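# Three arms fit a spool piece between spring-loaded pipes

## Task

Using any number of the three arms, place the spool piece between the two spring-loaded pipe ends (they can be drawn back to make room) so that each of its ends rests fully within the raised ring of the flange facing it. It must stay that way without any robot holding it, and the arms must release it and move away at the end. Arm bases, in the scene frame (metres), with heading in degrees counter-clockwise from +x: arm1 at x=+0.55 y=+0.00 z=+0.72 facing +180; arm2 at x=+0.00 y=+0.65 z=+0.72 facing -90; arm3 at x=+0.00 y=-0.65 z=+0.72 facing +90.

## Robot and tools

Robots: three identical i2rt Big YAM arms named arm1, arm2 and arm3, each with six revolute joints, a two-finger gripper and a wrist camera. They are mounted on the tabletop at the positions listed in the task. The hand reaches roughly 1.0 m from the joint 1 axis when fully extended. A fourth camera, cam_high, is fixed in the room. Loose objects may occasionally get a brief shove from outside.

Frame: a single scene frame with its origin on the floor and +z up; all positions are in metres. The hand point lies midway between the fingertips; the hand's z axis runs along the fingers and the fingers open and close along its y axis. No output line prints the real base poses.

Tool execute_actions: argument "actions" is a list holding zero or one action. An action is an object whose keys are robot names; each robot entry has a "joints" object mapping joint names to absolute targets (not offsets). Every commanded motion starts at once and each may finish at a different moment. Joint names, units and allowed ranges:
- joint1_rad, -2.879 to 2.879 rad (tolerance 0.045): rotates the whole arm about its base, positive counter-clockwise seen from above; 0 means the arm extends the way its base faces.
- joint2_rad, 0 to 3.141 (0.14): shoulder; 0 has the upper arm pointing back near horizontal, increasing lifts it up and then forward.
- joint3_rad, 0 to 3.019 (0.09): elbow; 0 is fully folded, increasing opens it.
- joint4_rad, -1.692 to 1.57 (0.055): hand pitch, positive tilts fingers up.
- joint5_rad, -1.57 to 1.57 (0.03): sideways hand swing, positive toward the arm's right.
- joint6_rad, -2.094 to 2.094 (0.035): hand roll, positive clockwise viewed from behind the hand.
- gripper_m, 0 to 0.093 m (0.003): fingertip separation; each finger pad pushes with up to about 50 to 62 N, less on some grippers.
With joints 1 and 6 at 0 and the hand level and forward, the wrist camera sits above the hand looking at the fingertips. Example: {"arm1": {"joints": {"gripper_m": 0.05}}, "arm2": {"joints": {"joint1_rad": 0.3}}}. Any one action runs 15 s at most. Optional "cameras": list from arm1_cam_wrist, arm2_cam_wrist, arm3_cam_wrist, cam_high, all; omitted, null or ["all"] gives every camera, [] gives none. An unknown key, camera or out-of-range value rejects the whole call and nothing moves. An empty action list just reports state and images.

Joints run at different speeds, so the hand can sweep a wide path between postures. A joint or robot left out of an action may keep driving toward its earlier target without joint_status showing it.

Tool wait: "seconds" from 0 to 10; commands nothing new, returns the same state and pictures as an empty call.

Tool zoom_image: "camera" (one of the four names) and "region" [x0, y0, x1, y1] in pixels of that camera's most recent full image, origin top-left, no more than 504 by 504. Wrist images are 504x504 fisheye; cam_high is 672x504.

Tool finished_scene: "scene" is the current scene number (1 or 2). It is final; call it only once the spool is seated, released, and the arms are clear. Its result tells whether the task succeeded and gives the next task. Replying without any tool call ends everything.

Reading results: each result gives every robot's state plus images in the order named on the "pictures" line. joint_status tells how each motion of the last accepted action ended. "off_target": stopped short and may still be pushing. "contact_stop" or "time_out": the joint abandons its target and holds where it stopped, though after time_out it may keep a target limited to 0.375, 0.375, 0.113, 0.225, 0.075, 0.3 rad (joints 1 to 6) from its position and keep pushing; on_its_own lists such joints, and "held at" there is the held target, not the current position. To relieve the push, command the reported position. "joint command not followed" (with a cause line) means a safety check blocked that arm's joint targets, for example to avoid self- or arm-to-arm collision; the gripper part still runs, and the arm may retry the blocked targets on later actions until they pass. Such joints show "not_followed". A target very near the current position may not move a joint. A joint carrying a load sinks a bit. If a result reports a stop, the remaining execute_actions, wait and finished_scene calls of that reply are skipped.

Cameras: calibration lines give OpenCV-style K, distortion D and T_world_to_cam (scene frame to camera). Expect small errors: for cam_high up to about 2.3 degrees and 9 mm overall; wrist camera poses derive from reported joint angles and can be further off. Results list cameras whose numbers changed.

Things to avoid: knocking or pushing anything out of the work area ends the scene. Robots pressing hard against each other ends the run; hard hits may too, and the collision check ignores fingers, gripper housings and wrist cameras and can be late. Nothing reports robot-robot contact. The arm does not halt on contact and keeps pushing hard. Avoid drops, slips and slams. Sustained pushing or holding heats motors even while you think: a MOTOR HOT line appears from 85 °C, and at 100 °C the arm goes limp and falls (OVER-TEMPERATURE FAULT, with joint_status "limit_stop_at_motor_heat"; resend the target). The simulation runs during your thinking, holding the last command, so keep replies short while loaded. Fewer seconds of robot motion is better.

Each tool is called after ">>>" as a command line: name --argument value for each argument, lists and objects as JSON in quotes; but a table of rows of numbers goes row by row, as --pt "numbers of a row", without its own name.

## Session

>>> execute_actions --actions '[]'

Scene clock: 0.00 s.
arm1.joint_positions: joint1_rad=-0.463 joint2_rad=+0.565 joint3_rad=+1.332 joint4_rad=-1.485 joint5_rad=+0.187 joint6_rad=-0.076 gripper_m=+0.095
arm1.joint_status: not commanded
arm1.hand: x=+0.3925 y=+0.1200 z=+1.2409 quat_wxyz=(-0.195, +0.880, -0.221, -0.374) (m; scene frame)
arm2.joint_positions: joint1_rad=-0.516 joint2_rad=+0.480 joint3_rad=+1.318 joint4_rad=-1.441 joint5_rad=-0.114 joint6_rad=-0.396 gripper_m=+0.095
arm2.joint_status: not commanded
arm2.hand: x=-0.0765 y=+0.4980 z=+1.2858 quat_wxyz=(-0.190, -0.657, -0.588, +0.432) (m; scene frame)
arm3.joint_positions: joint1_rad=-0.247 joint2_rad=+0.538 joint3_rad=+1.438 joint4_rad=-1.418 joint5_rad=-0.152 joint6_rad=+0.319 gripper_m=+0.095
arm3.joint_status: not commanded
arm3.hand: x=+0.0175 y=-0.4762 z=+1.3268 quat_wxyz=(-0.300, +0.444, -0.736, -0.414) (m; scene frame)
pictures: arm1_cam_wrist, arm2_cam_wrist, arm3_cam_wrist, cam_high
Images, in order (width x height): arm1_cam_wrist 504x504, arm2_cam_wrist 504x504, arm3_cam_wrist 504x504, cam_high 672x504.

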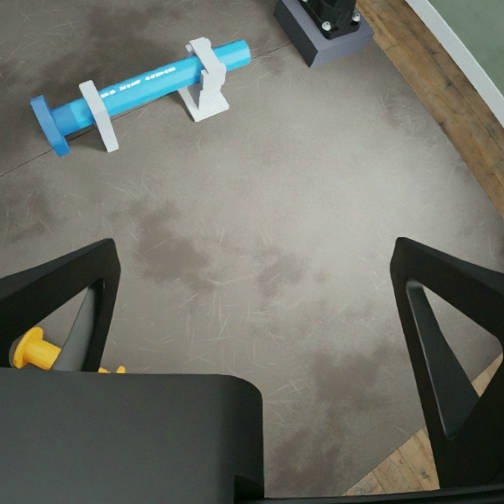

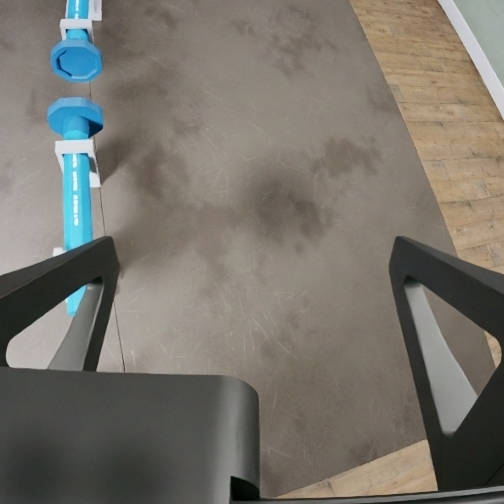

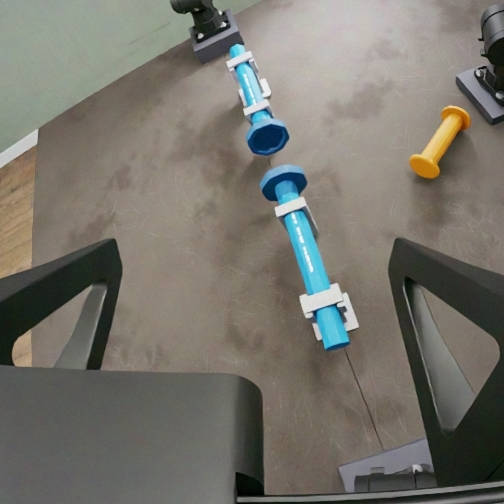

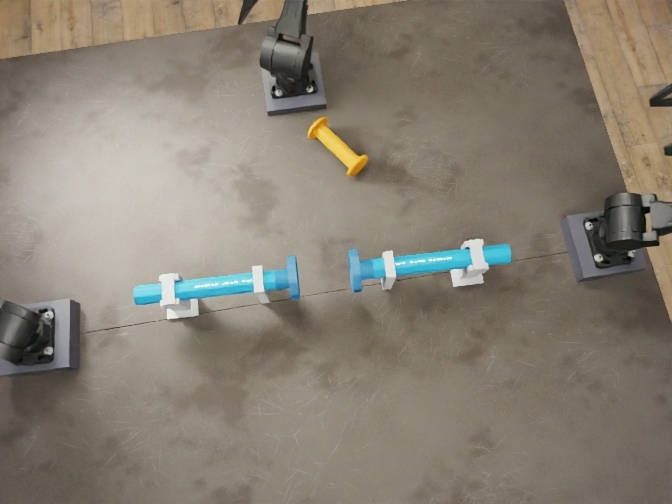

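>>> execute_actions --actions '[{"arm1":{"joints":{"joint1_rad":0.43,"joint2_rad":0.9,"joint3_rad":0.8,"joint4_rad":-1.47,"joint5_rad":0,"joint6_rad":0}},"arm2":{"joints":{"joint1_rad":0,"joint2_rad":1.2,"joint3_rad":0.9,"joint4_rad":-1.27,"joint5_rad":0,"joint6_rad":0}},"arm3":{"joints":{"joint1_rad":0,"joint2_rad":1.4,"joint3_rad":1.3,"joint4_rad":-1.47,"joint5_rad":0,"joint6_rad":0}}}]'

Scene clock: 21.13 s.
arm1.joint_positions: joint1_rad=+0.428 joint2_rad=+0.900 joint3_rad=+0.791 joint4_rad=-1.472 joint5_rad=+0.000 joint6_rad=-0.013 gripper_m=+0.095
arm1.joint_status: all done
arm1.hand: x=+0.3515 y=-0.0856 z=+0.9269 quat_wxyz=(-0.001, +0.978, +0.210, +0.004) (m; scene frame)
arm2.joint_positions: joint1_rad=-0.004 joint2_rad=+1.187 joint3_rad=+0.890 joint4_rad=-1.273 joint5_rad=-0.002 joint6_rad=-0.010 gripper_m=+0.095
arm2.joint_status: all done
arm2.hand: x=-0.0166 y=+0.3439 z=+0.9258 quat_wxyz=(-0.004, -0.723, -0.691, +0.004) (m; scene frame)
arm3.joint_positions: joint1_rad=-0.009 joint2_rad=+1.400 joint3_rad=+1.295 joint4_rad=-1.463 joint5_rad=-0.003 joint6_rad=+0.010 gripper_m=+0.095
arm3.joint_status: all done
arm3.hand: x=+0.0059 y=-0.2484 z=+0.9978 quat_wxyz=(-0.007, +0.697, -0.717, -0.004) (m; scene frame)
pictures: arm1_cam_wrist, arm2_cam_wrist, arm3_cam_wrist, cam_high
camera_calibration (this result's frames):
arm1_cam_wrist: T_world_to_cam=[[-0.409206, 0.912424, -0.00579845, 0.230037], [0.738831, 0.335068, 0.584686, -0.769056], [0.535424, 0.234973, -0.811239, 0.708814], [0, 0, 0, 1]] pos_world=[0.282819, -0.118757, 1.02601]
arm2_cam_wrist: T_world_to_cam=[[-0.998685, 0.0512709, 0.000469875, -0.0292149], [0.0419857, 0.812492, 0.581458, -0.810366], [0.0294301, 0.580713, -0.813576, 0.674912], [0, 0, 0, 1]] pos_world=[-0.0150155, 0.267984, 1.0203]
arm3_cam_wrist: T_world_to_cam=[[0.99957, -0.029016, 0.00415736, -0.0176371], [-0.0262488, -0.822927, 0.56754, -0.76477], [-0.0130465, -0.567405, -0.823335, 0.804614], [0, 0, 0, 1]] pos_world=[0.00805262, -0.17332, 1.09658]
Images, in order (width x height): arm1_cam_wrist 504x504, arm2_cam_wrist 504x504, arm3_cam_wrist 504x504, cam_high 672x504.

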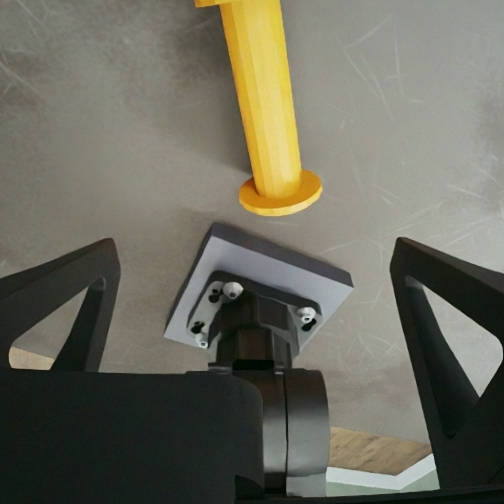

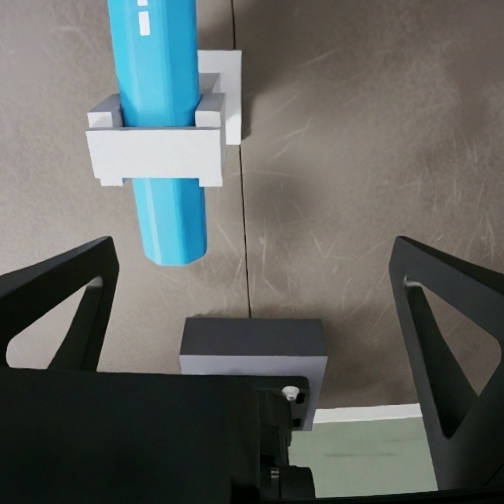

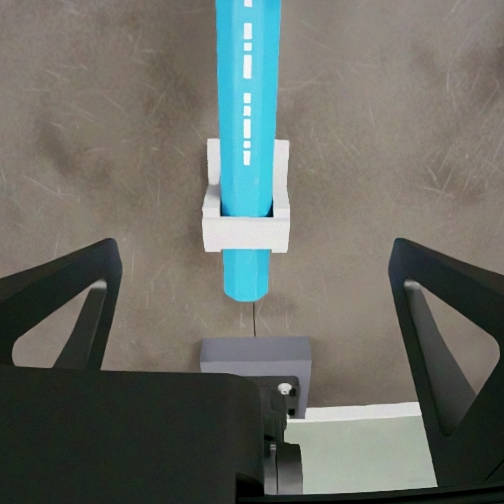

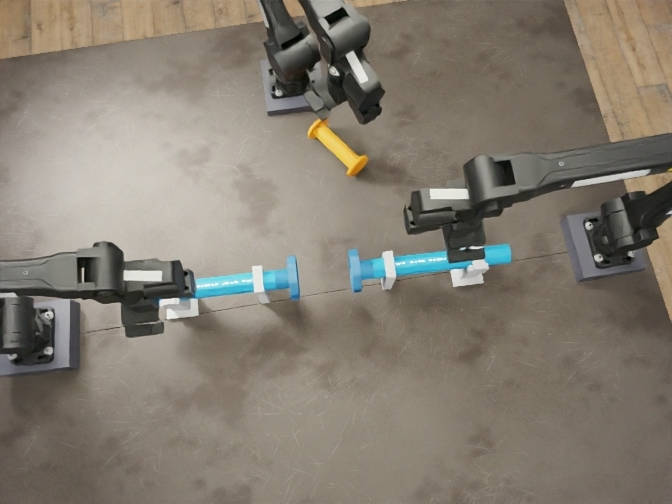

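>>> execute_actions --actions '[{"arm1":{"joints":{"joint1_rad":0.41,"joint2_rad":1.03,"joint3_rad":0.53,"joint4_rad":-1.07,"joint6_rad":-0.17}},"arm2":{"joints":{"joint1_rad":0.1,"joint2_rad":1.47,"joint3_rad":1.1,"joint4_rad":-1.2}},"arm3":{"joints":{"joint2_rad":1.47,"joint3_rad":1.1,"joint4_rad":-1.2}}}]'

Scene clock: 40.40 s.
arm1.joint_positions: joint1_rad=+0.416 joint2_rad=+1.040 joint3_rad=+0.515 joint4_rad=-1.084 joint5_rad=+0.000 joint6_rad=-0.157 gripper_m=+0.095
arm1.joint_status: all done
arm1.hand: x=+0.3564 y=-0.0808 z=+0.7996 quat_wxyz=(-0.002, +0.962, +0.273, +0.017) (m; scene frame)
arm2.joint_positions: joint1_rad=+0.098 joint2_rad=+1.466 joint3_rad=+1.064 joint4_rad=-1.203 joint5_rad=-0.002 joint6_rad=-0.009 gripper_m=+0.095
arm2.joint_status: all done
arm2.hand: x=+0.0191 y=+0.2588 z=+0.8964 quat_wxyz=(+0.008, -0.687, -0.727, -0.008) (m; scene frame)
arm3.joint_positions: joint1_rad=-0.009 joint2_rad=+1.474 joint3_rad=+1.091 joint4_rad=-1.209 joint5_rad=-0.003 joint6_rad=+0.010 gripper_m=+0.095
arm3.joint_status: all done
arm3.hand: x=+0.0065 y=-0.2500 z=+0.8939 quat_wxyz=(+0.002, +0.697, -0.717, +0.004) (m; scene frame)
pictures: arm1_cam_wrist, arm2_cam_wrist, arm3_cam_wrist, cam_high
camera_calibration (this result's frames):
arm1_cam_wrist: T_world_to_cam=[[-0.525162, 0.850929, -0.011152, 0.267469], [0.673455, 0.423571, 0.605843, -0.686247], [0.520253, 0.310656, -0.795506, 0.600697], [0, 0, 0, 1]] pos_world=[0.290106, -0.123532, 0.896599]
arm2_cam_wrist: T_world_to_cam=[[-0.998742, -0.0501261, 0.00151198, 0.0360841], [-0.0388557, 0.792539, 0.608582, -0.743235], [-0.0317042, 0.607757, -0.79349, 0.675546], [0, 0, 0, 1]] pos_world=[0.0285775, 0.180283, 0.988304]
arm3_cam_wrist: T_world_to_cam=[[0.999568, -0.0290631, 0.0044102, -0.0181123], [-0.0261194, -0.809274, 0.586851, -0.720919], [-0.0134866, -0.586712, -0.809683, 0.701095], [0, 0, 0, 1]] pos_world=[0.00872988, -0.172606, 0.990817]
Images, in order (width x height): arm1_cam_wrist 504x504, arm2_cam_wrist 504x504, arm3_cam_wrist 504x504, cam_high 672x504.

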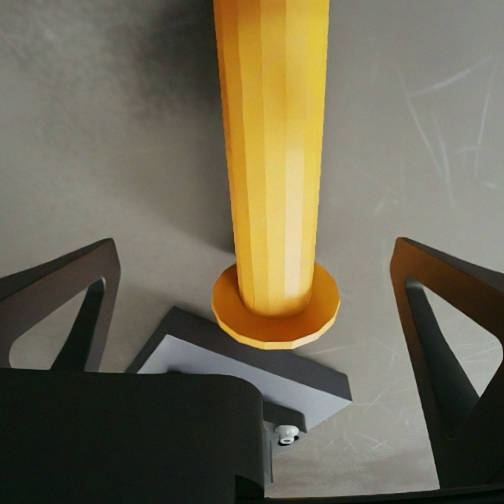

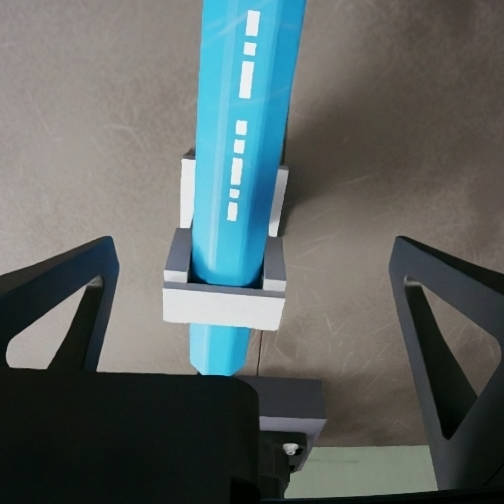

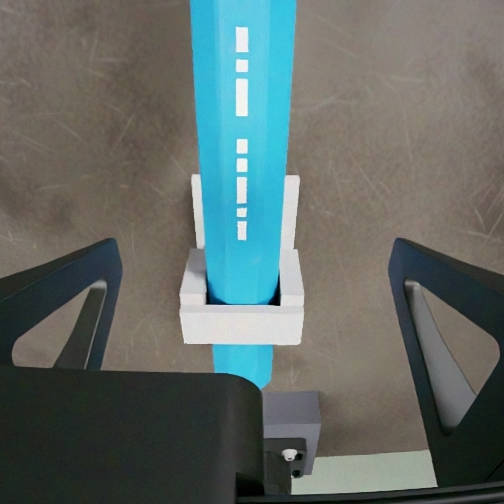

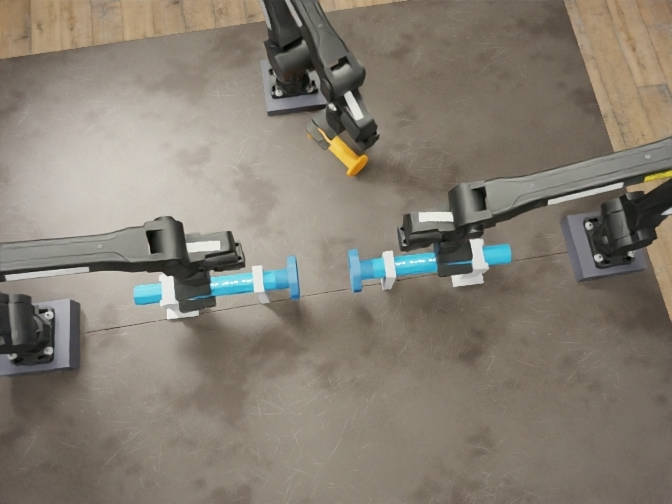

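>>> execute_actions --actions '[{"arm1":{"joints":{"joint1_rad":0.385,"joint2_rad":1.225,"joint3_rad":0.47,"joint4_rad":-0.78,"joint6_rad":-0.19}},"arm2":{"joints":{"joint1_rad":0.115,"joint2_rad":1.56,"joint3_rad":0.97,"joint4_rad":-0.97,"joint6_rad":0.09}},"arm3":{"joints":{"joint1_rad":0.01,"joint2_rad":1.56,"joint3_rad":0.99,"joint4_rad":-0.98}}}]'

Scene clock: 53.63 s.
arm1.joint_positions: joint1_rad=+0.390 joint2_rad=+1.233 joint3_rad=+0.462 joint4_rad=-0.794 joint5_rad=+0.000 joint6_rad=-0.177 gripper_m=+0.095
arm1.joint_status: all done
arm1.hand: x=+0.3301 y=-0.0852 z=+0.7435 quat_wxyz=(+0.000, +0.963, +0.271, -0.004) (m; scene frame)
arm2.joint_positions: joint1_rad=+0.103 joint2_rad=+1.562 joint3_rad=+0.965 joint4_rad=-0.980 joint5_rad=-0.002 joint6_rad=+0.080 gripper_m=+0.095
arm2.joint_status: all done
arm2.hand: x=+0.0214 y=+0.2502 z=+0.8268 quat_wxyz=(-0.002, -0.716, -0.698, +0.002) (m; scene frame)
arm3.joint_positions: joint1_rad=-0.004 joint2_rad=+1.564 joint3_rad=+0.982 joint4_rad=-0.989 joint5_rad=-0.002 joint6_rad=+0.010 gripper_m=+0.095
arm3.joint_status: all done
arm3.hand: x=+0.0051 y=-0.2447 z=+0.8225 quat_wxyz=(-0.006, +0.699, -0.715, -0.003) (m; scene frame)
pictures: arm1_cam_wrist, arm2_cam_wrist, arm3_cam_wrist, cam_high
camera_calibration (this result's frames):
arm1_cam_wrist: T_world_to_cam=[[-0.520613, 0.853782, -0.00430643, 0.250415], [0.699538, 0.42944, 0.571163, -0.615071], [0.489498, 0.294342, -0.820826, 0.59873], [0, 0, 0, 1]] pos_world=[0.267558, -0.125895, 0.843837]
arm2_cam_wrist: T_world_to_cam=[[-0.999443, 0.0333669, 0.00114868, 0.0174299], [0.0277118, 0.809883, 0.585936, -0.680975], [0.0186205, 0.585641, -0.810356, 0.644004], [0, 0, 0, 1]] pos_world=[0.0242995, 0.173773, 0.920861]
arm3_cam_wrist: T_world_to_cam=[[0.9997, -0.024069, 0.00463295, -0.0152021], [-0.0224231, -0.821725, 0.569443, -0.663519], [-0.00989894, -0.569376, -0.822017, 0.660819], [0, 0, 0, 1]] pos_world=[0.00686082, -0.169341, 0.921112]
Images, in order (width x height): arm1_cam_wrist 504x504, arm2_cam_wrist 504x504, arm3_cam_wrist 504x504, cam_high 672x504.

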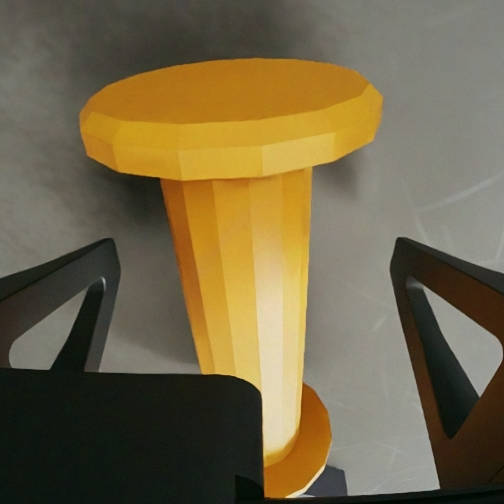

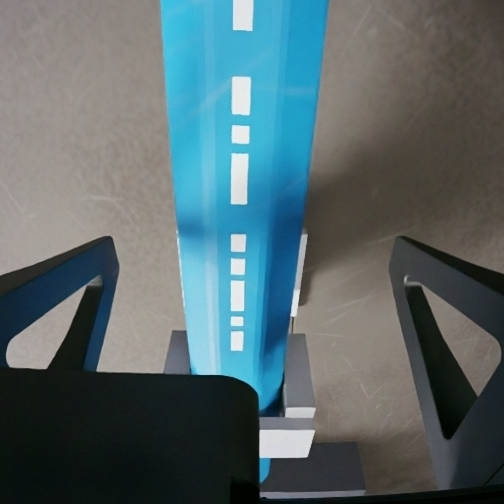

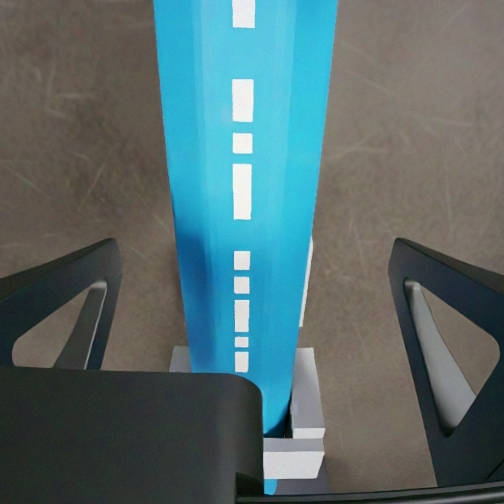

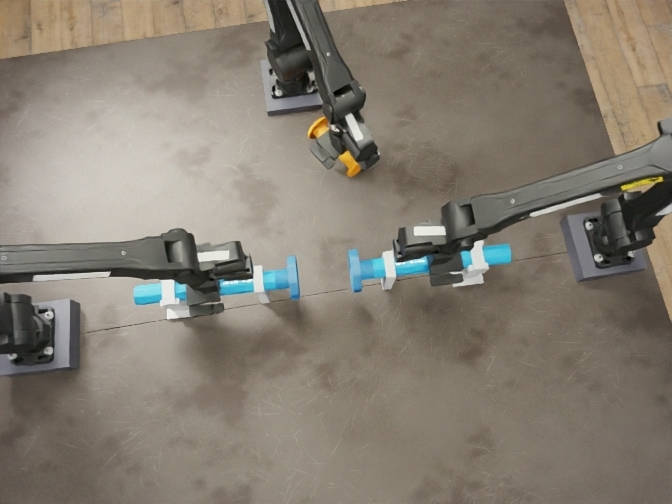

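>>> execute_actions --actions '[{"arm1":{"joints":{"joint2_rad":1.17,"joint3_rad":0.43,"joint4_rad":-0.8,"joint6_rad":-0.24}},"arm2":{"joints":{"joint1_rad":0.125,"joint3_rad":0.935,"joint4_rad":-0.935}},"arm3":{"joints":{"joint1_rad":0.02,"joint3_rad":0.965,"joint4_rad":-0.955}}}]' --cameras '[]'

>>> execute_actions --actions '[{"arm1":{"joints":{"gripper_m":0.0}},"arm2":{"joints":{"gripper_m":0.0}},"arm3":{"joints":{"gripper_m":0.0}}}]'

Scene clock: 60.97 s.
arm1.joint_positions: joint1_rad=+0.390 joint2_rad=+1.174 joint3_rad=+0.424 joint4_rad=-0.794 joint5_rad=+0.000 joint6_rad=-0.226 gripper_m=+0.095
arm1.joint_status: all done
arm1.hand: x=+0.3412 y=-0.0808 z=+0.7448 quat_wxyz=(+0.001, +0.956, +0.295, -0.014) (m; scene frame)
arm2.joint_positions: joint1_rad=+0.115 joint2_rad=+1.562 joint3_rad=+0.940 joint4_rad=-0.945 joint5_rad=-0.002 joint6_rad=+0.080 gripper_m=+0.095
arm2.joint_status: all done
arm2.hand: x=+0.0257 y=+0.2536 z=+0.8189 quat_wxyz=(-0.005, -0.713, -0.702, +0.005) (m; scene frame)
arm3.joint_positions: joint1_rad=+0.008 joint2_rad=+1.564 joint3_rad=+0.969 joint4_rad=-0.964 joint5_rad=-0.002 joint6_rad=+0.010 gripper_m=+0.095
arm3.joint_status: all done
arm3.hand: x=+0.0005 y=-0.2442 z=+0.8185 quat_wxyz=(-0.011, +0.703, -0.711, -0.008) (m; scene frame)
pictures: none
No camera images: the call's "cameras" was empty. Leave "cameras" out to get every camera's image.

Scene clock: 61.70 s.
arm1.joint_positions: joint1_rad=+0.390 joint2_rad=+1.174 joint3_rad=+0.424 joint4_rad=-0.795 joint5_rad=+0.000 joint6_rad=-0.228 gripper_m=+0.035
arm1.joint_status: gripper_m off_target (ended at +0.035, target +0.000)
arm1.hand: x=+0.3413 y=-0.0808 z=+0.7448 quat_wxyz=(+0.001, +0.955, +0.295, -0.014) (m; scene frame)
arm2.joint_positions: joint1_rad=+0.115 joint2_rad=+1.562 joint3_rad=+0.940 joint4_rad=-0.945 joint5_rad=-0.002 joint6_rad=+0.083 gripper_m=+0.039
arm2.joint_status: gripper_m off_target (ended at +0.039, target +0.000)
arm2.hand: x=+0.0259 y=+0.2534 z=+0.8189 quat_wxyz=(-0.006, -0.713, -0.701, +0.005) (m; scene frame)
arm3.joint_positions: joint1_rad=+0.008 joint2_rad=+1.564 joint3_rad=+0.969 joint4_rad=-0.963 joint5_rad=+0.001 joint6_rad=+0.010 gripper_m=+0.040
arm3.joint_status: gripper_m off_target (ended at +0.040, target +0.000)
arm3.hand: x=+0.0011 y=-0.2442 z=+0.8184 quat_wxyz=(-0.012, +0.703, -0.711, -0.007) (m; scene frame)
pictures: arm1_cam_wrist, arm2_cam_wrist, arm3_cam_wrist, cam_high
camera_calibration (this result's frames):
arm1_cam_wrist: T_world_to_cam=[[-0.563287, 0.826261, 0.000117179, 0.261642], [0.68707, 0.468317, 0.55553, -0.606492], [0.458958, 0.313003, -0.831496, 0.612899], [0, 0, 0, 1]] pos_world=[0.282787, -0.123994, 0.846518]
arm2_cam_wrist: T_world_to_cam=[[-0.999698, 0.0245749, -0.000007474, 0.0250943], [0.0200506, 0.815829, 0.577945, -0.673853], [0.014209, 0.57777, -0.816076, 0.642375], [0, 0, 0, 1]] pos_world=[0.0294704, 0.177987, 0.913677]
arm3_cam_wrist: T_world_to_cam=[[0.999887, -0.0126958, 0.00808683, -0.0111916], [-0.0150476, -0.829199, 0.558751, -0.653909], [-0.00038822, -0.55881, -0.829296, 0.666218], [0, 0, 0, 1]] pos_world=[0.00160918, -0.170073, 0.917955]
Images, in order (width x height): arm1_cam_wrist 504x504, arm2_cam_wrist 504x504, arm3_cam_wrist 504x504, cam_high 672x504.

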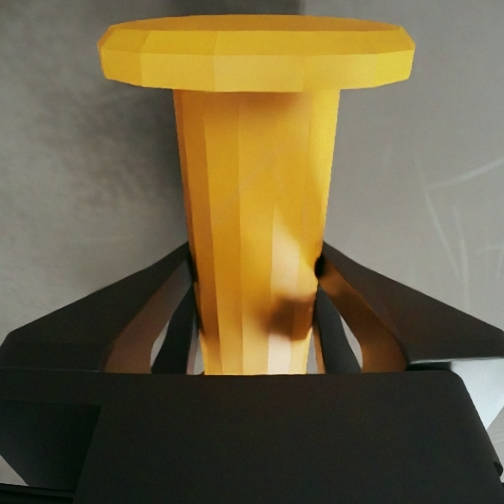

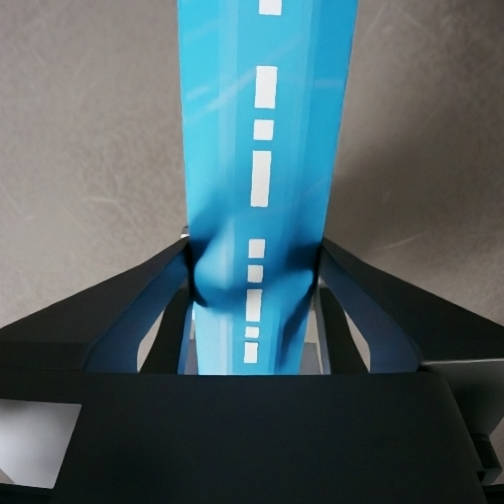

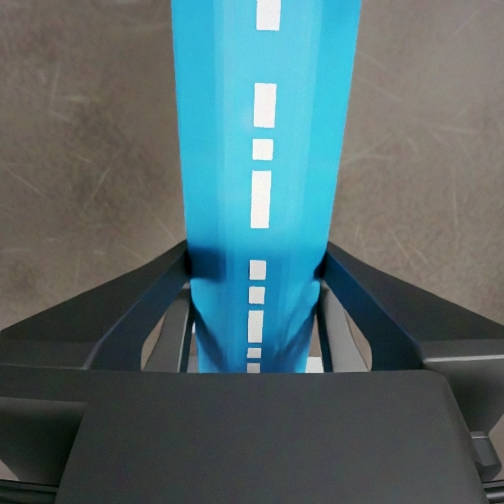

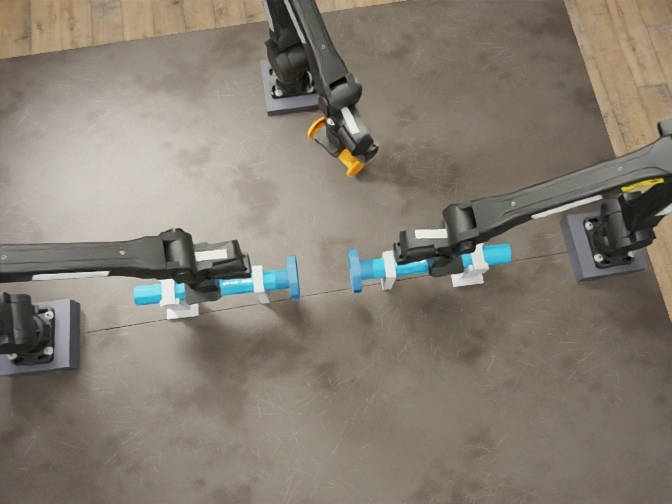

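>>> execute_actions --actions '[{"arm1":{"joints":{"joint3_rad":0.7,"joint4_rad":-1.07}},"arm2":{"joints":{"joint2_rad":1.47,"joint3_rad":0.845}},"arm3":{"joints":{"joint2_rad":1.47,"joint3_rad":0.875}}}]' --cameras '[]'

>>> execute_actions --actions '[{"arm1":{"joints":{"joint1_rad":0.01,"joint2_rad":1.63,"joint3_rad":1.06,"joint4_rad":-0.97,"joint5_rad":-0.028,"joint6_rad":-1.545}}}]'

Scene clock: 74.63 s.
arm1.joint_positions: joint1_rad=+0.390 joint2_rad=+1.175 joint3_rad=+0.668 joint4_rad=-1.057 joint5_rad=+0.000 joint6_rad=-0.228 gripper_m=+0.035
arm1.joint_status: all done
arm1.hand: x=+0.2945 y=-0.0991 z=+0.8202 quat_wxyz=(+0.000, +0.955, +0.295, -0.005) (m; scene frame)
arm2.joint_positions: joint1_rad=+0.118 joint2_rad=+1.507 joint3_rad=+0.878 joint4_rad=-0.891 joint5_rad=-0.003 joint6_rad=+0.087 gripper_m=+0.039
arm2.joint_status: all done
arm2.hand: x=+0.0263 y=+0.2648 z=+0.8197 quat_wxyz=(-0.023, -0.713, -0.700, +0.020) (m; scene frame)
arm3.joint_positions: joint1_rad=+0.008 joint2_rad=+1.510 joint3_rad=+0.906 joint4_rad=-0.914 joint5_rad=+0.001 joint6_rad=+0.010 gripper_m=+0.040
arm3.joint_status: all done
arm3.hand: x=+0.0010 y=-0.2567 z=+0.8188 quat_wxyz=(-0.026, +0.703, -0.711, -0.021) (m; scene frame)
pictures: none
No camera images: the call's "cameras" was empty. Leave "cameras" out to get every camera's image.

Scene clock: 76.67 s.
arm1.joint_positions: joint1_rad=+0.005 joint2_rad=+1.654 joint3_rad=+1.024 joint4_rad=-0.971 joint5_rad=-0.026 joint6_rad=-1.532 gripper_m=+0.035
arm1.joint_status: all done
arm1.hand: x=+0.1279 y=+0.0016 z=+0.7772 quat_wxyz=(+0.019, +0.725, +0.688, +0.000) (m; scene frame)
arm2.joint_positions: joint1_rad=+0.118 joint2_rad=+1.507 joint3_rad=+0.878 joint4_rad=-0.891 joint5_rad=-0.003 joint6_rad=+0.087 gripper_m=+0.039
arm2.joint_status: not commanded
arm2.hand: x=+0.0263 y=+0.2648 z=+0.8197 quat_wxyz=(-0.023, -0.713, -0.700, +0.020) (m; scene frame)
arm3.joint_positions: joint1_rad=+0.008 joint2_rad=+1.510 joint3_rad=+0.906 joint4_rad=-0.914 joint5_rad=+0.001 joint6_rad=+0.010 gripper_m=+0.040
arm3.joint_status: not commanded
arm3.hand: x=+0.0010 y=-0.2567 z=+0.8188 quat_wxyz=(-0.026, +0.703, -0.711, -0.021) (m; scene frame)
pictures: arm1_cam_wrist, arm2_cam_wrist, arm3_cam_wrist, cam_high
camera_calibration (this result's frames):
arm1_cam_wrist: T_world_to_cam=[[-0.997993, 0.0529367, -0.0347524, 0.157277], [0.0246724, 0.830478, 0.556505, -0.43311], [0.0583206, 0.554531, -0.830117, 0.761745], [0, 0, 0, 1]] pos_world=[0.123221, -0.0710487, 0.878832]
arm2_cam_wrist: T_world_to_cam=[[-0.999664, 0.0254781, -0.00472337, 0.0288029], [0.018897, 0.841533, 0.539875, -0.659142], [0.0177298, 0.539604, -0.841732, 0.667505], [0, 0, 0, 1]] pos_world=[0.0294143, 0.193767, 0.91785]
arm3_cam_wrist: T_world_to_cam=[[0.999889, -0.0127509, 0.00765119, -0.0109848], [-0.0148692, -0.851112, 0.524773, -0.642355], [-0.000179317, -0.524829, -0.851208, 0.686153], [0, 0, 0, 1]] pos_world=[0.00155531, -0.186743, 0.921234]
Images, in order (width x height): arm1_cam_wrist 504x504, arm2_cam_wrist 504x504, arm3_cam_wrist 504x504, cam_high 672x504.

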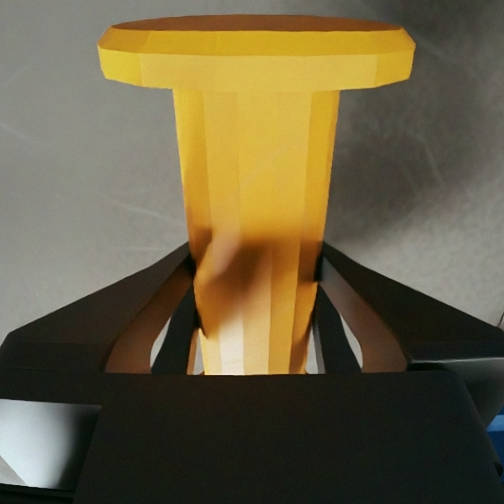

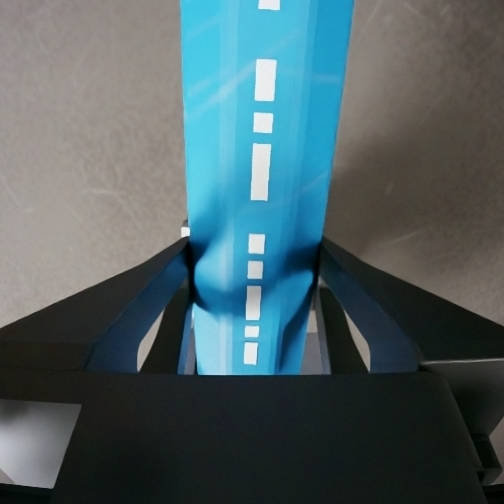

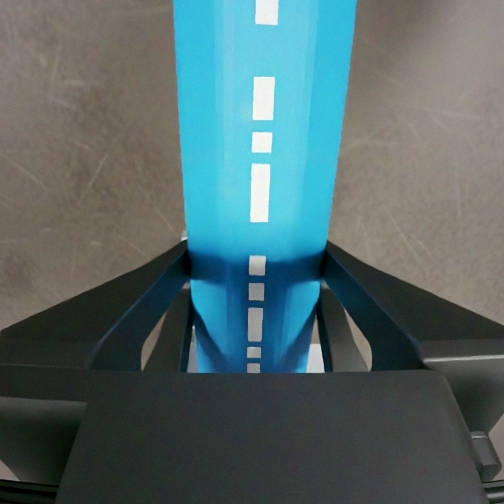

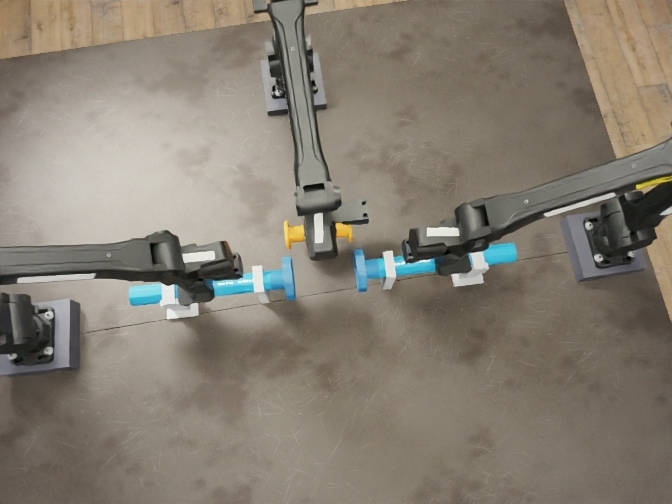

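>>> execute_actions --actions '[{"arm1":{"joints":{"joint2_rad":1.6,"joint3_rad":1.135,"joint4_rad":-1.06}},"arm2":{"joints":{"joint2_rad":1.38,"joint3_rad":0.77,"joint4_rad":-1.02}},"arm3":{"joints":{"joint2_rad":1.38,"joint3_rad":0.8,"joint4_rad":-1.04}}}]'

>>> zoom_image --camera "cam_high" --region '[220, 180, 440, 345]'

Scene clock: 85.03 s.
arm1.joint_positions: joint1_rad=+0.005 joint2_rad=+1.621 joint3_rad=+1.089 joint4_rad=-1.048 joint5_rad=-0.026 joint6_rad=-1.532 gripper_m=+0.035
arm1.joint_status: all done
arm1.hand: x=+0.1147 y=+0.0018 z=+0.8114 quat_wxyz=(+0.012, +0.725, +0.688, -0.007) (m; scene frame)
arm2.joint_positions: joint1_rad=+0.121 joint2_rad=+1.468 joint3_rad=+0.834 joint4_rad=-0.877 joint5_rad=-0.004 joint6_rad=+0.090 gripper_m=+0.039
arm2.joint_status: joint4_rad time_out (moved +0.013 of -0.129); the others done
arm2.on_its_own: joint4_rad reads -0.877 and still pushes toward -1.020 since a time_out
arm2.hand: x=+0.0268 y=+0.2785 z=+0.8196 quat_wxyz=(-0.027, -0.713, -0.700, +0.022) (m; scene frame)
arm3.joint_positions: joint1_rad=+0.008 joint2_rad=+1.476 joint3_rad=+0.869 joint4_rad=-0.904 joint5_rad=-0.001 joint6_rad=+0.010 gripper_m=+0.040
arm3.joint_status: joint4_rad time_out (moved +0.010 of -0.126); the others done
arm3.on_its_own: joint4_rad reads -0.904 and still pushes toward -1.040 since a time_out
arm3.hand: x=+0.0007 y=-0.2689 z=+0.8188 quat_wxyz=(-0.028, +0.702, -0.711, -0.024) (m; scene frame)
pictures: arm1_cam_wrist, arm2_cam_wrist, arm3_cam_wrist, cam_high
camera_calibration (this result's frames):
arm1_cam_wrist: T_world_to_cam=[[-0.998522, 0.0525766, -0.0137841, 0.128246], [0.0360443, 0.830336, 0.556096, -0.452926], [0.0406831, 0.554777, -0.831004, 0.7935], [0, 0, 0, 1]] pos_world=[0.1121, -0.0708773, 0.913039]
arm2_cam_wrist: T_world_to_cam=[[-0.999654, 0.0252978, -0.00723516, 0.0310347], [0.0175583, 0.846161, 0.532638, -0.665979], [0.0195967, 0.532327, -0.846312, 0.665795], [0, 0, 0, 1]] pos_world=[0.0296701, 0.208319, 0.918421]
arm3_cam_wrist: T_world_to_cam=[[0.999902, -0.0126463, 0.00606355, -0.0095261], [-0.0139557, -0.854303, 0.519589, -0.649344], [-0.00139076, -0.519622, -0.854395, 0.683773], [0, 0, 0, 1]] pos_world=[0.00141409, -0.199553, 0.921662]
Images, in order (width x height): arm1_cam_wrist 504x504, arm2_cam_wrist 504x504, arm3_cam_wrist 504x504, cam_high 672x504.

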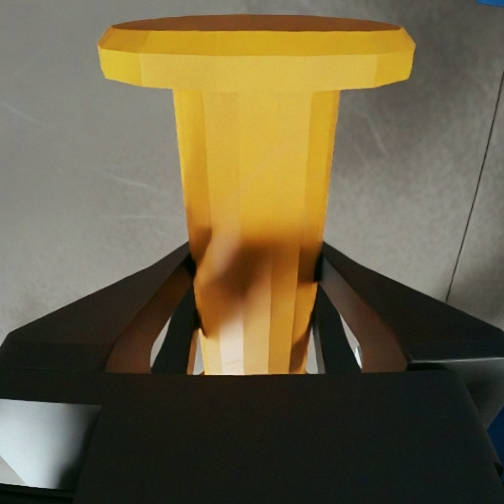

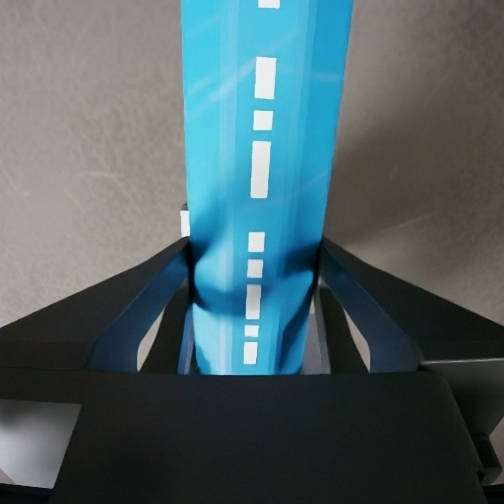

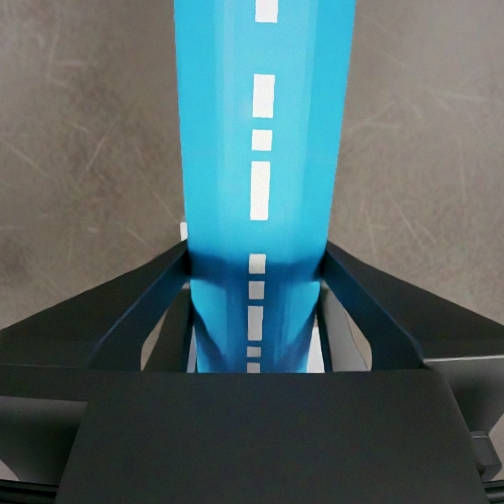

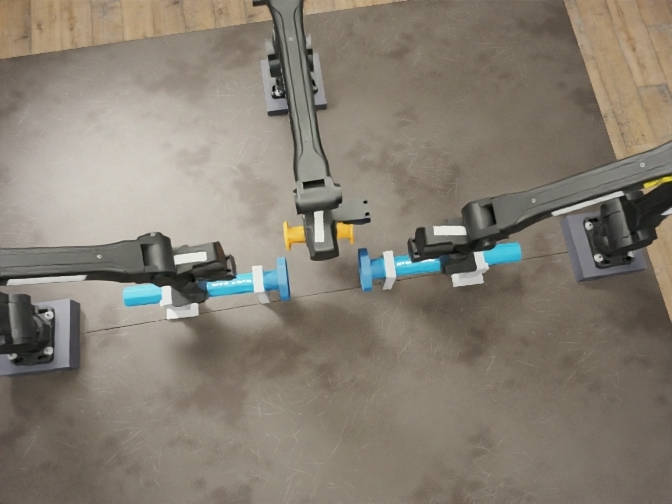

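Region (220, 180, 440, 345) of cam_high's 672x504 image, scaled by 2.291, with more detail than that image has; it fills the top 378 rows of this view, and the rest is white.

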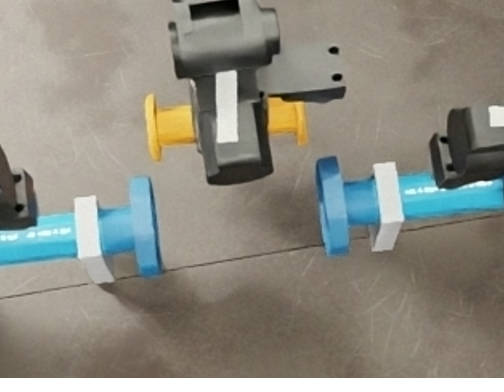

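>>> execute_actions --actions '[{"arm2":{"joints":{"joint2_rad":1.31,"joint3_rad":0.71}},"arm3":{"joints":{"joint2_rad":1.31,"joint3_rad":0.74}}}]' --cameras '["cam_high","arm2_cam_wrist"]'

>>> zoom_image --camera "cam_high" --region '[220, 180, 440, 345]'

Scene clock: 93.83 s.
arm1.joint_positions: joint1_rad=+0.005 joint2_rad=+1.621 joint3_rad=+1.089 joint4_rad=-1.048 joint5_rad=-0.026 joint6_rad=-1.532 gripper_m=+0.035
arm1.joint_status: not commanded
arm1.hand: x=+0.1147 y=+0.0018 z=+0.8114 quat_wxyz=(+0.012, +0.725, +0.688, -0.007) (m; scene frame)
arm2.joint_positions: joint1_rad=+0.121 joint2_rad=+1.434 joint3_rad=+0.795 joint4_rad=-0.821 joint5_rad=-0.004 joint6_rad=+0.094 gripper_m=+0.039
arm2.joint_status: all done
arm2.on_its_own: joint4_rad reads -0.821 and still pushes toward -1.020 since a time_out
arm2.hand: x=+0.0268 y=+0.2801 z=+0.8198 quat_wxyz=(-0.047, -0.714, -0.698, +0.039) (m; scene frame)
arm3.joint_positions: joint1_rad=+0.008 joint2_rad=+1.445 joint3_rad=+0.831 joint4_rad=-0.849 joint5_rad=-0.001 joint6_rad=+0.015 gripper_m=+0.040
arm3.joint_status: joint3_rad time_out (moved -0.037 of -0.129); the others done
arm3.on_its_own: joint3_rad reads +0.831 and still pushes toward +0.740 since a time_out; joint4_rad reads -0.849 and still pushes toward -1.040 since a time_out
arm3.hand: x=+0.0007 y=-0.2704 z=+0.8186 quat_wxyz=(-0.045, +0.700, -0.711, -0.041) (m; scene frame)
pictures: arm2_cam_wrist, cam_high
camera_calibration (this result's frames):
arm2_cam_wrist: T_world_to_cam=[[-0.999515, 0.0284505, -0.0126678, 0.0345869], [0.0186373, 0.872312, 0.488595, -0.638708], [0.0249511, 0.488122, -0.872419, 0.698703], [0, 0, 0, 1]] pos_world=[0.0290405, 0.215116, 0.922069]
Images, in order (width x height): arm2_cam_wrist 504x504, cam_high 672x504.

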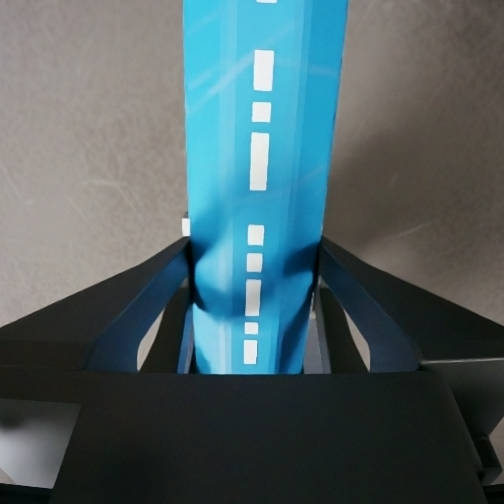

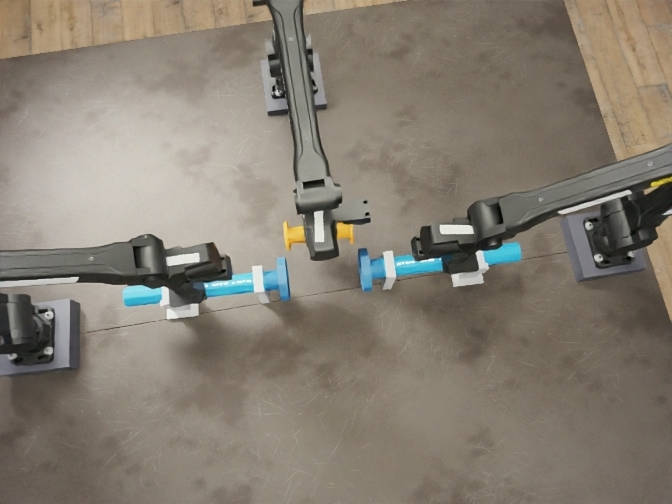

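Region (220, 180, 440, 345) of cam_high's 672x504 image, scaled by 2.291, with more detail than that image has; it fills the top 378 rows of this view, and the rest is white.

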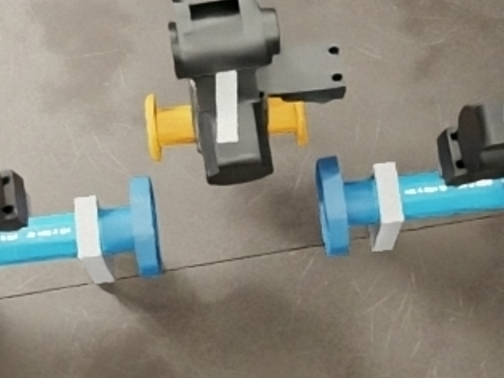

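>>> execute_actions --actions '[{"arm1":{"joints":{"joint2_rad":1.7,"joint3_rad":1.255,"joint4_rad":-1.08}},"arm2":{"joints":{"joint2_rad":1.39,"joint3_rad":0.78,"joint4_rad":-0.95}},"arm3":{"joints":{"joint2_rad":1.39,"joint3_rad":0.81,"joint4_rad":-0.97}}}]' --cameras '["cam_high","arm1_cam_wrist"]'

>>> zoom_image --camera "cam_high" --region '[220, 180, 440, 345]'

Scene clock: 102.43 s.
arm1.joint_positions: joint1_rad=+0.005 joint2_rad=+1.715 joint3_rad=+1.206 joint4_rad=-1.072 joint5_rad=-0.026 joint6_rad=-1.533 gripper_m=+0.035
arm1.joint_status: all done
arm1.hand: x=+0.0757 y=+0.0024 z=+0.8092 quat_wxyz=(+0.012, +0.725, +0.689, -0.007) (m; scene frame)
arm2.joint_positions: joint1_rad=+0.121 joint2_rad=+1.436 joint3_rad=+0.798 joint4_rad=-0.817 joint5_rad=-0.004 joint6_rad=+0.094 gripper_m=+0.039
arm2.joint_status: joint4_rad time_out (moved +0.004 of -0.129); the others done
arm2.on_its_own: joint4_rad reads -0.817 and still pushes toward -0.950 since a time_out
arm2.hand: x=+0.0269 y=+0.2782 z=+0.8203 quat_wxyz=(-0.049, -0.714, -0.698, +0.040) (m; scene frame)
arm3.joint_positions: joint1_rad=+0.008 joint2_rad=+1.447 joint3_rad=+0.833 joint4_rad=-0.845 joint5_rad=-0.001 joint6_rad=+0.015 gripper_m=+0.040
arm3.joint_status: joint4_rad time_out (moved +0.004 of -0.121); the others done
arm3.on_its_own: joint4_rad reads -0.845 and still pushes toward -0.970 since a time_out
arm3.hand: x=+0.0007 y=-0.2685 z=+0.8190 quat_wxyz=(-0.046, +0.700, -0.711, -0.043) (m; scene frame)
pictures: arm1_cam_wrist, cam_high
camera_calibration (this result's frames):
arm1_cam_wrist: T_world_to_cam=[[-0.99852, 0.0521945, -0.0152986, 0.0904762], [0.034884, 0.830362, 0.556131, -0.450677], [0.0417303, 0.554774, -0.830954, 0.79286], [0, 0, 0, 1]] pos_world=[0.0729774, -0.0703548, 0.910849]
Images, in order (width x height): arm1_cam_wrist 504x504, cam_high 672x504.

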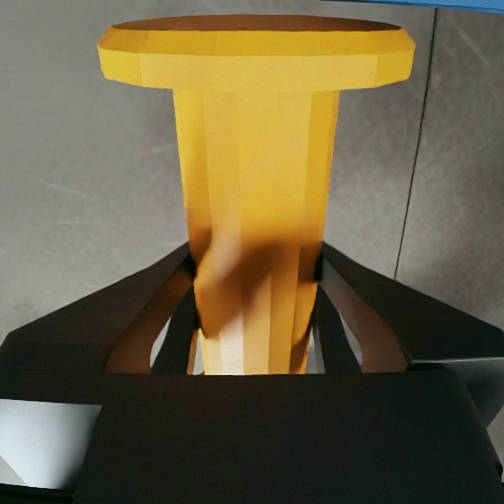

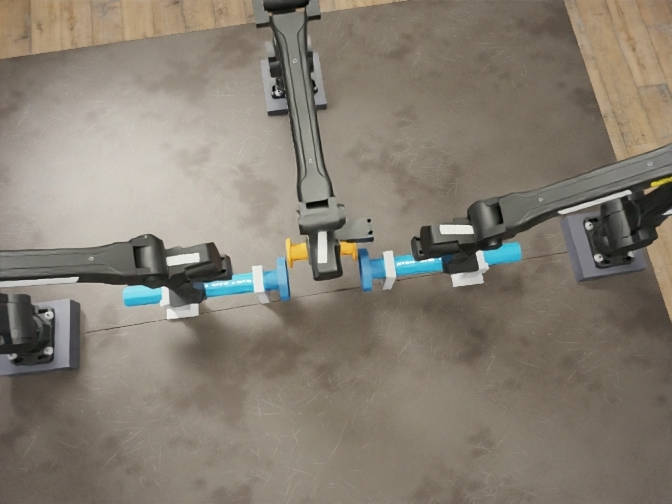

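Region (220, 180, 440, 345) of cam_high's 672x504 image, scaled by 2.291, with more detail than that image has; it fills the top 378 rows of this view, and the rest is white.

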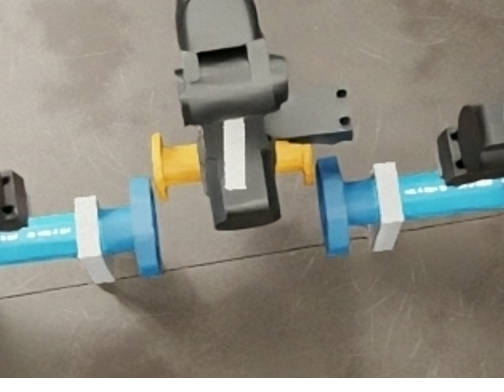

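>>> execute_actions --actions '[{"arm1":{"joints":{"joint2_rad":1.84,"joint3_rad":1.48,"joint4_rad":-1.15}}}]' --cameras '["cam_high","arm1_cam_wrist"]'

>>> zoom_image --camera "cam_high" --region '[220, 180, 440, 345]'

Scene clock: 108.07 s.
arm1.joint_positions: joint1_rad=+0.005 joint2_rad=+1.867 joint3_rad=+1.426 joint4_rad=-1.137 joint5_rad=-0.026 joint6_rad=-1.533 gripper_m=+0.035
arm1.joint_status: all done
arm1.hand: x=+0.0092 y=+0.0033 z=+0.8098 quat_wxyz=(+0.011, +0.725, +0.689, -0.008) (m; scene frame)
arm2.joint_positions: joint1_rad=+0.121 joint2_rad=+1.436 joint3_rad=+0.798 joint4_rad=-0.817 joint5_rad=-0.004 joint6_rad=+0.094 gripper_m=+0.039
arm2.joint_status: not commanded
arm2.on_its_own: joint4_rad reads -0.817 and still pushes toward -0.950 since a time_out
arm2.hand: x=+0.0269 y=+0.2782 z=+0.8203 quat_wxyz=(-0.049, -0.714, -0.698, +0.040) (m; scene frame)
arm3.joint_positions: joint1_rad=+0.008 joint2_rad=+1.447 joint3_rad=+0.833 joint4_rad=-0.845 joint5_rad=-0.001 joint6_rad=+0.015 gripper_m=+0.040
arm3.joint_status: not commanded
arm3.on_its_own: joint4_rad reads -0.845 and still pushes toward -0.970 since a time_out
arm3.hand: x=+0.0007 y=-0.2685 z=+0.8190 quat_wxyz=(-0.046, +0.700, -0.711, -0.043) (m; scene frame)
pictures: arm1_cam_wrist, cam_high
camera_calibration (this result's frames):
arm1_cam_wrist: T_world_to_cam=[[-0.998586, 0.0518166, -0.0118581, 0.0212552], [0.036484, 0.830352, 0.556044, -0.449375], [0.0386587, 0.554826, -0.831068, 0.795757], [0, 0, 0, 1]] pos_world=[0.00685722, -0.0694686, 0.911452]
Images, in order (width x height): arm1_cam_wrist 504x504, cam_high 672x504.

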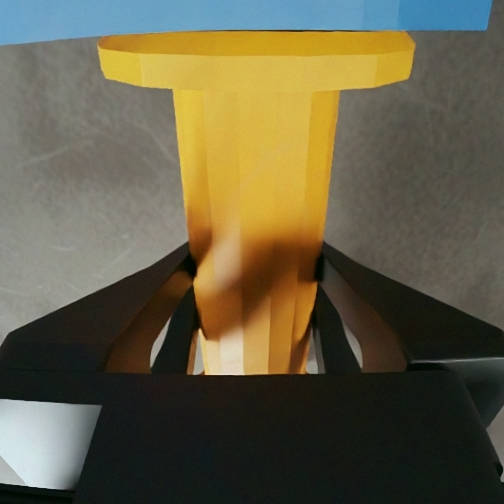

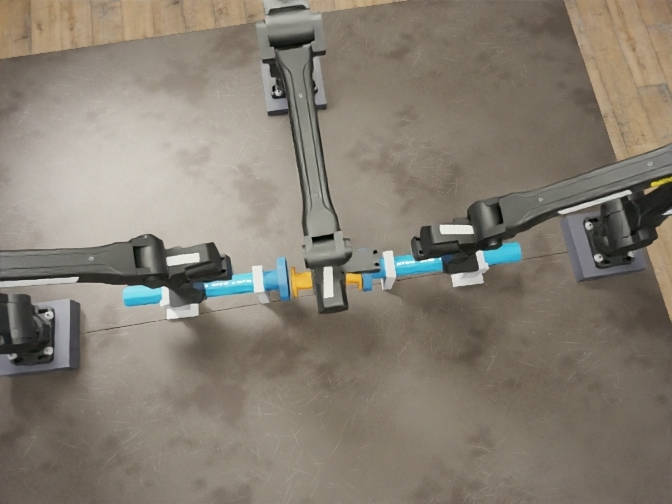

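Region (220, 180, 440, 345) of cam_high's 672x504 image, scaled by 2.291, with more detail than that image has; it fills the top 378 rows of this view, and the rest is white.

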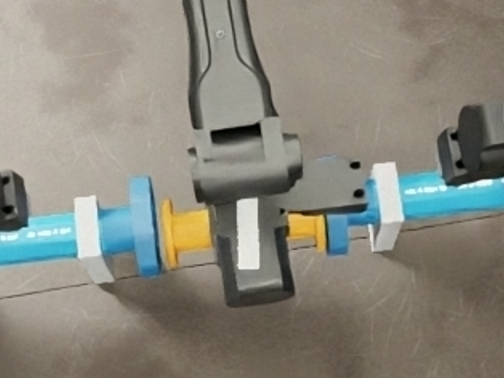

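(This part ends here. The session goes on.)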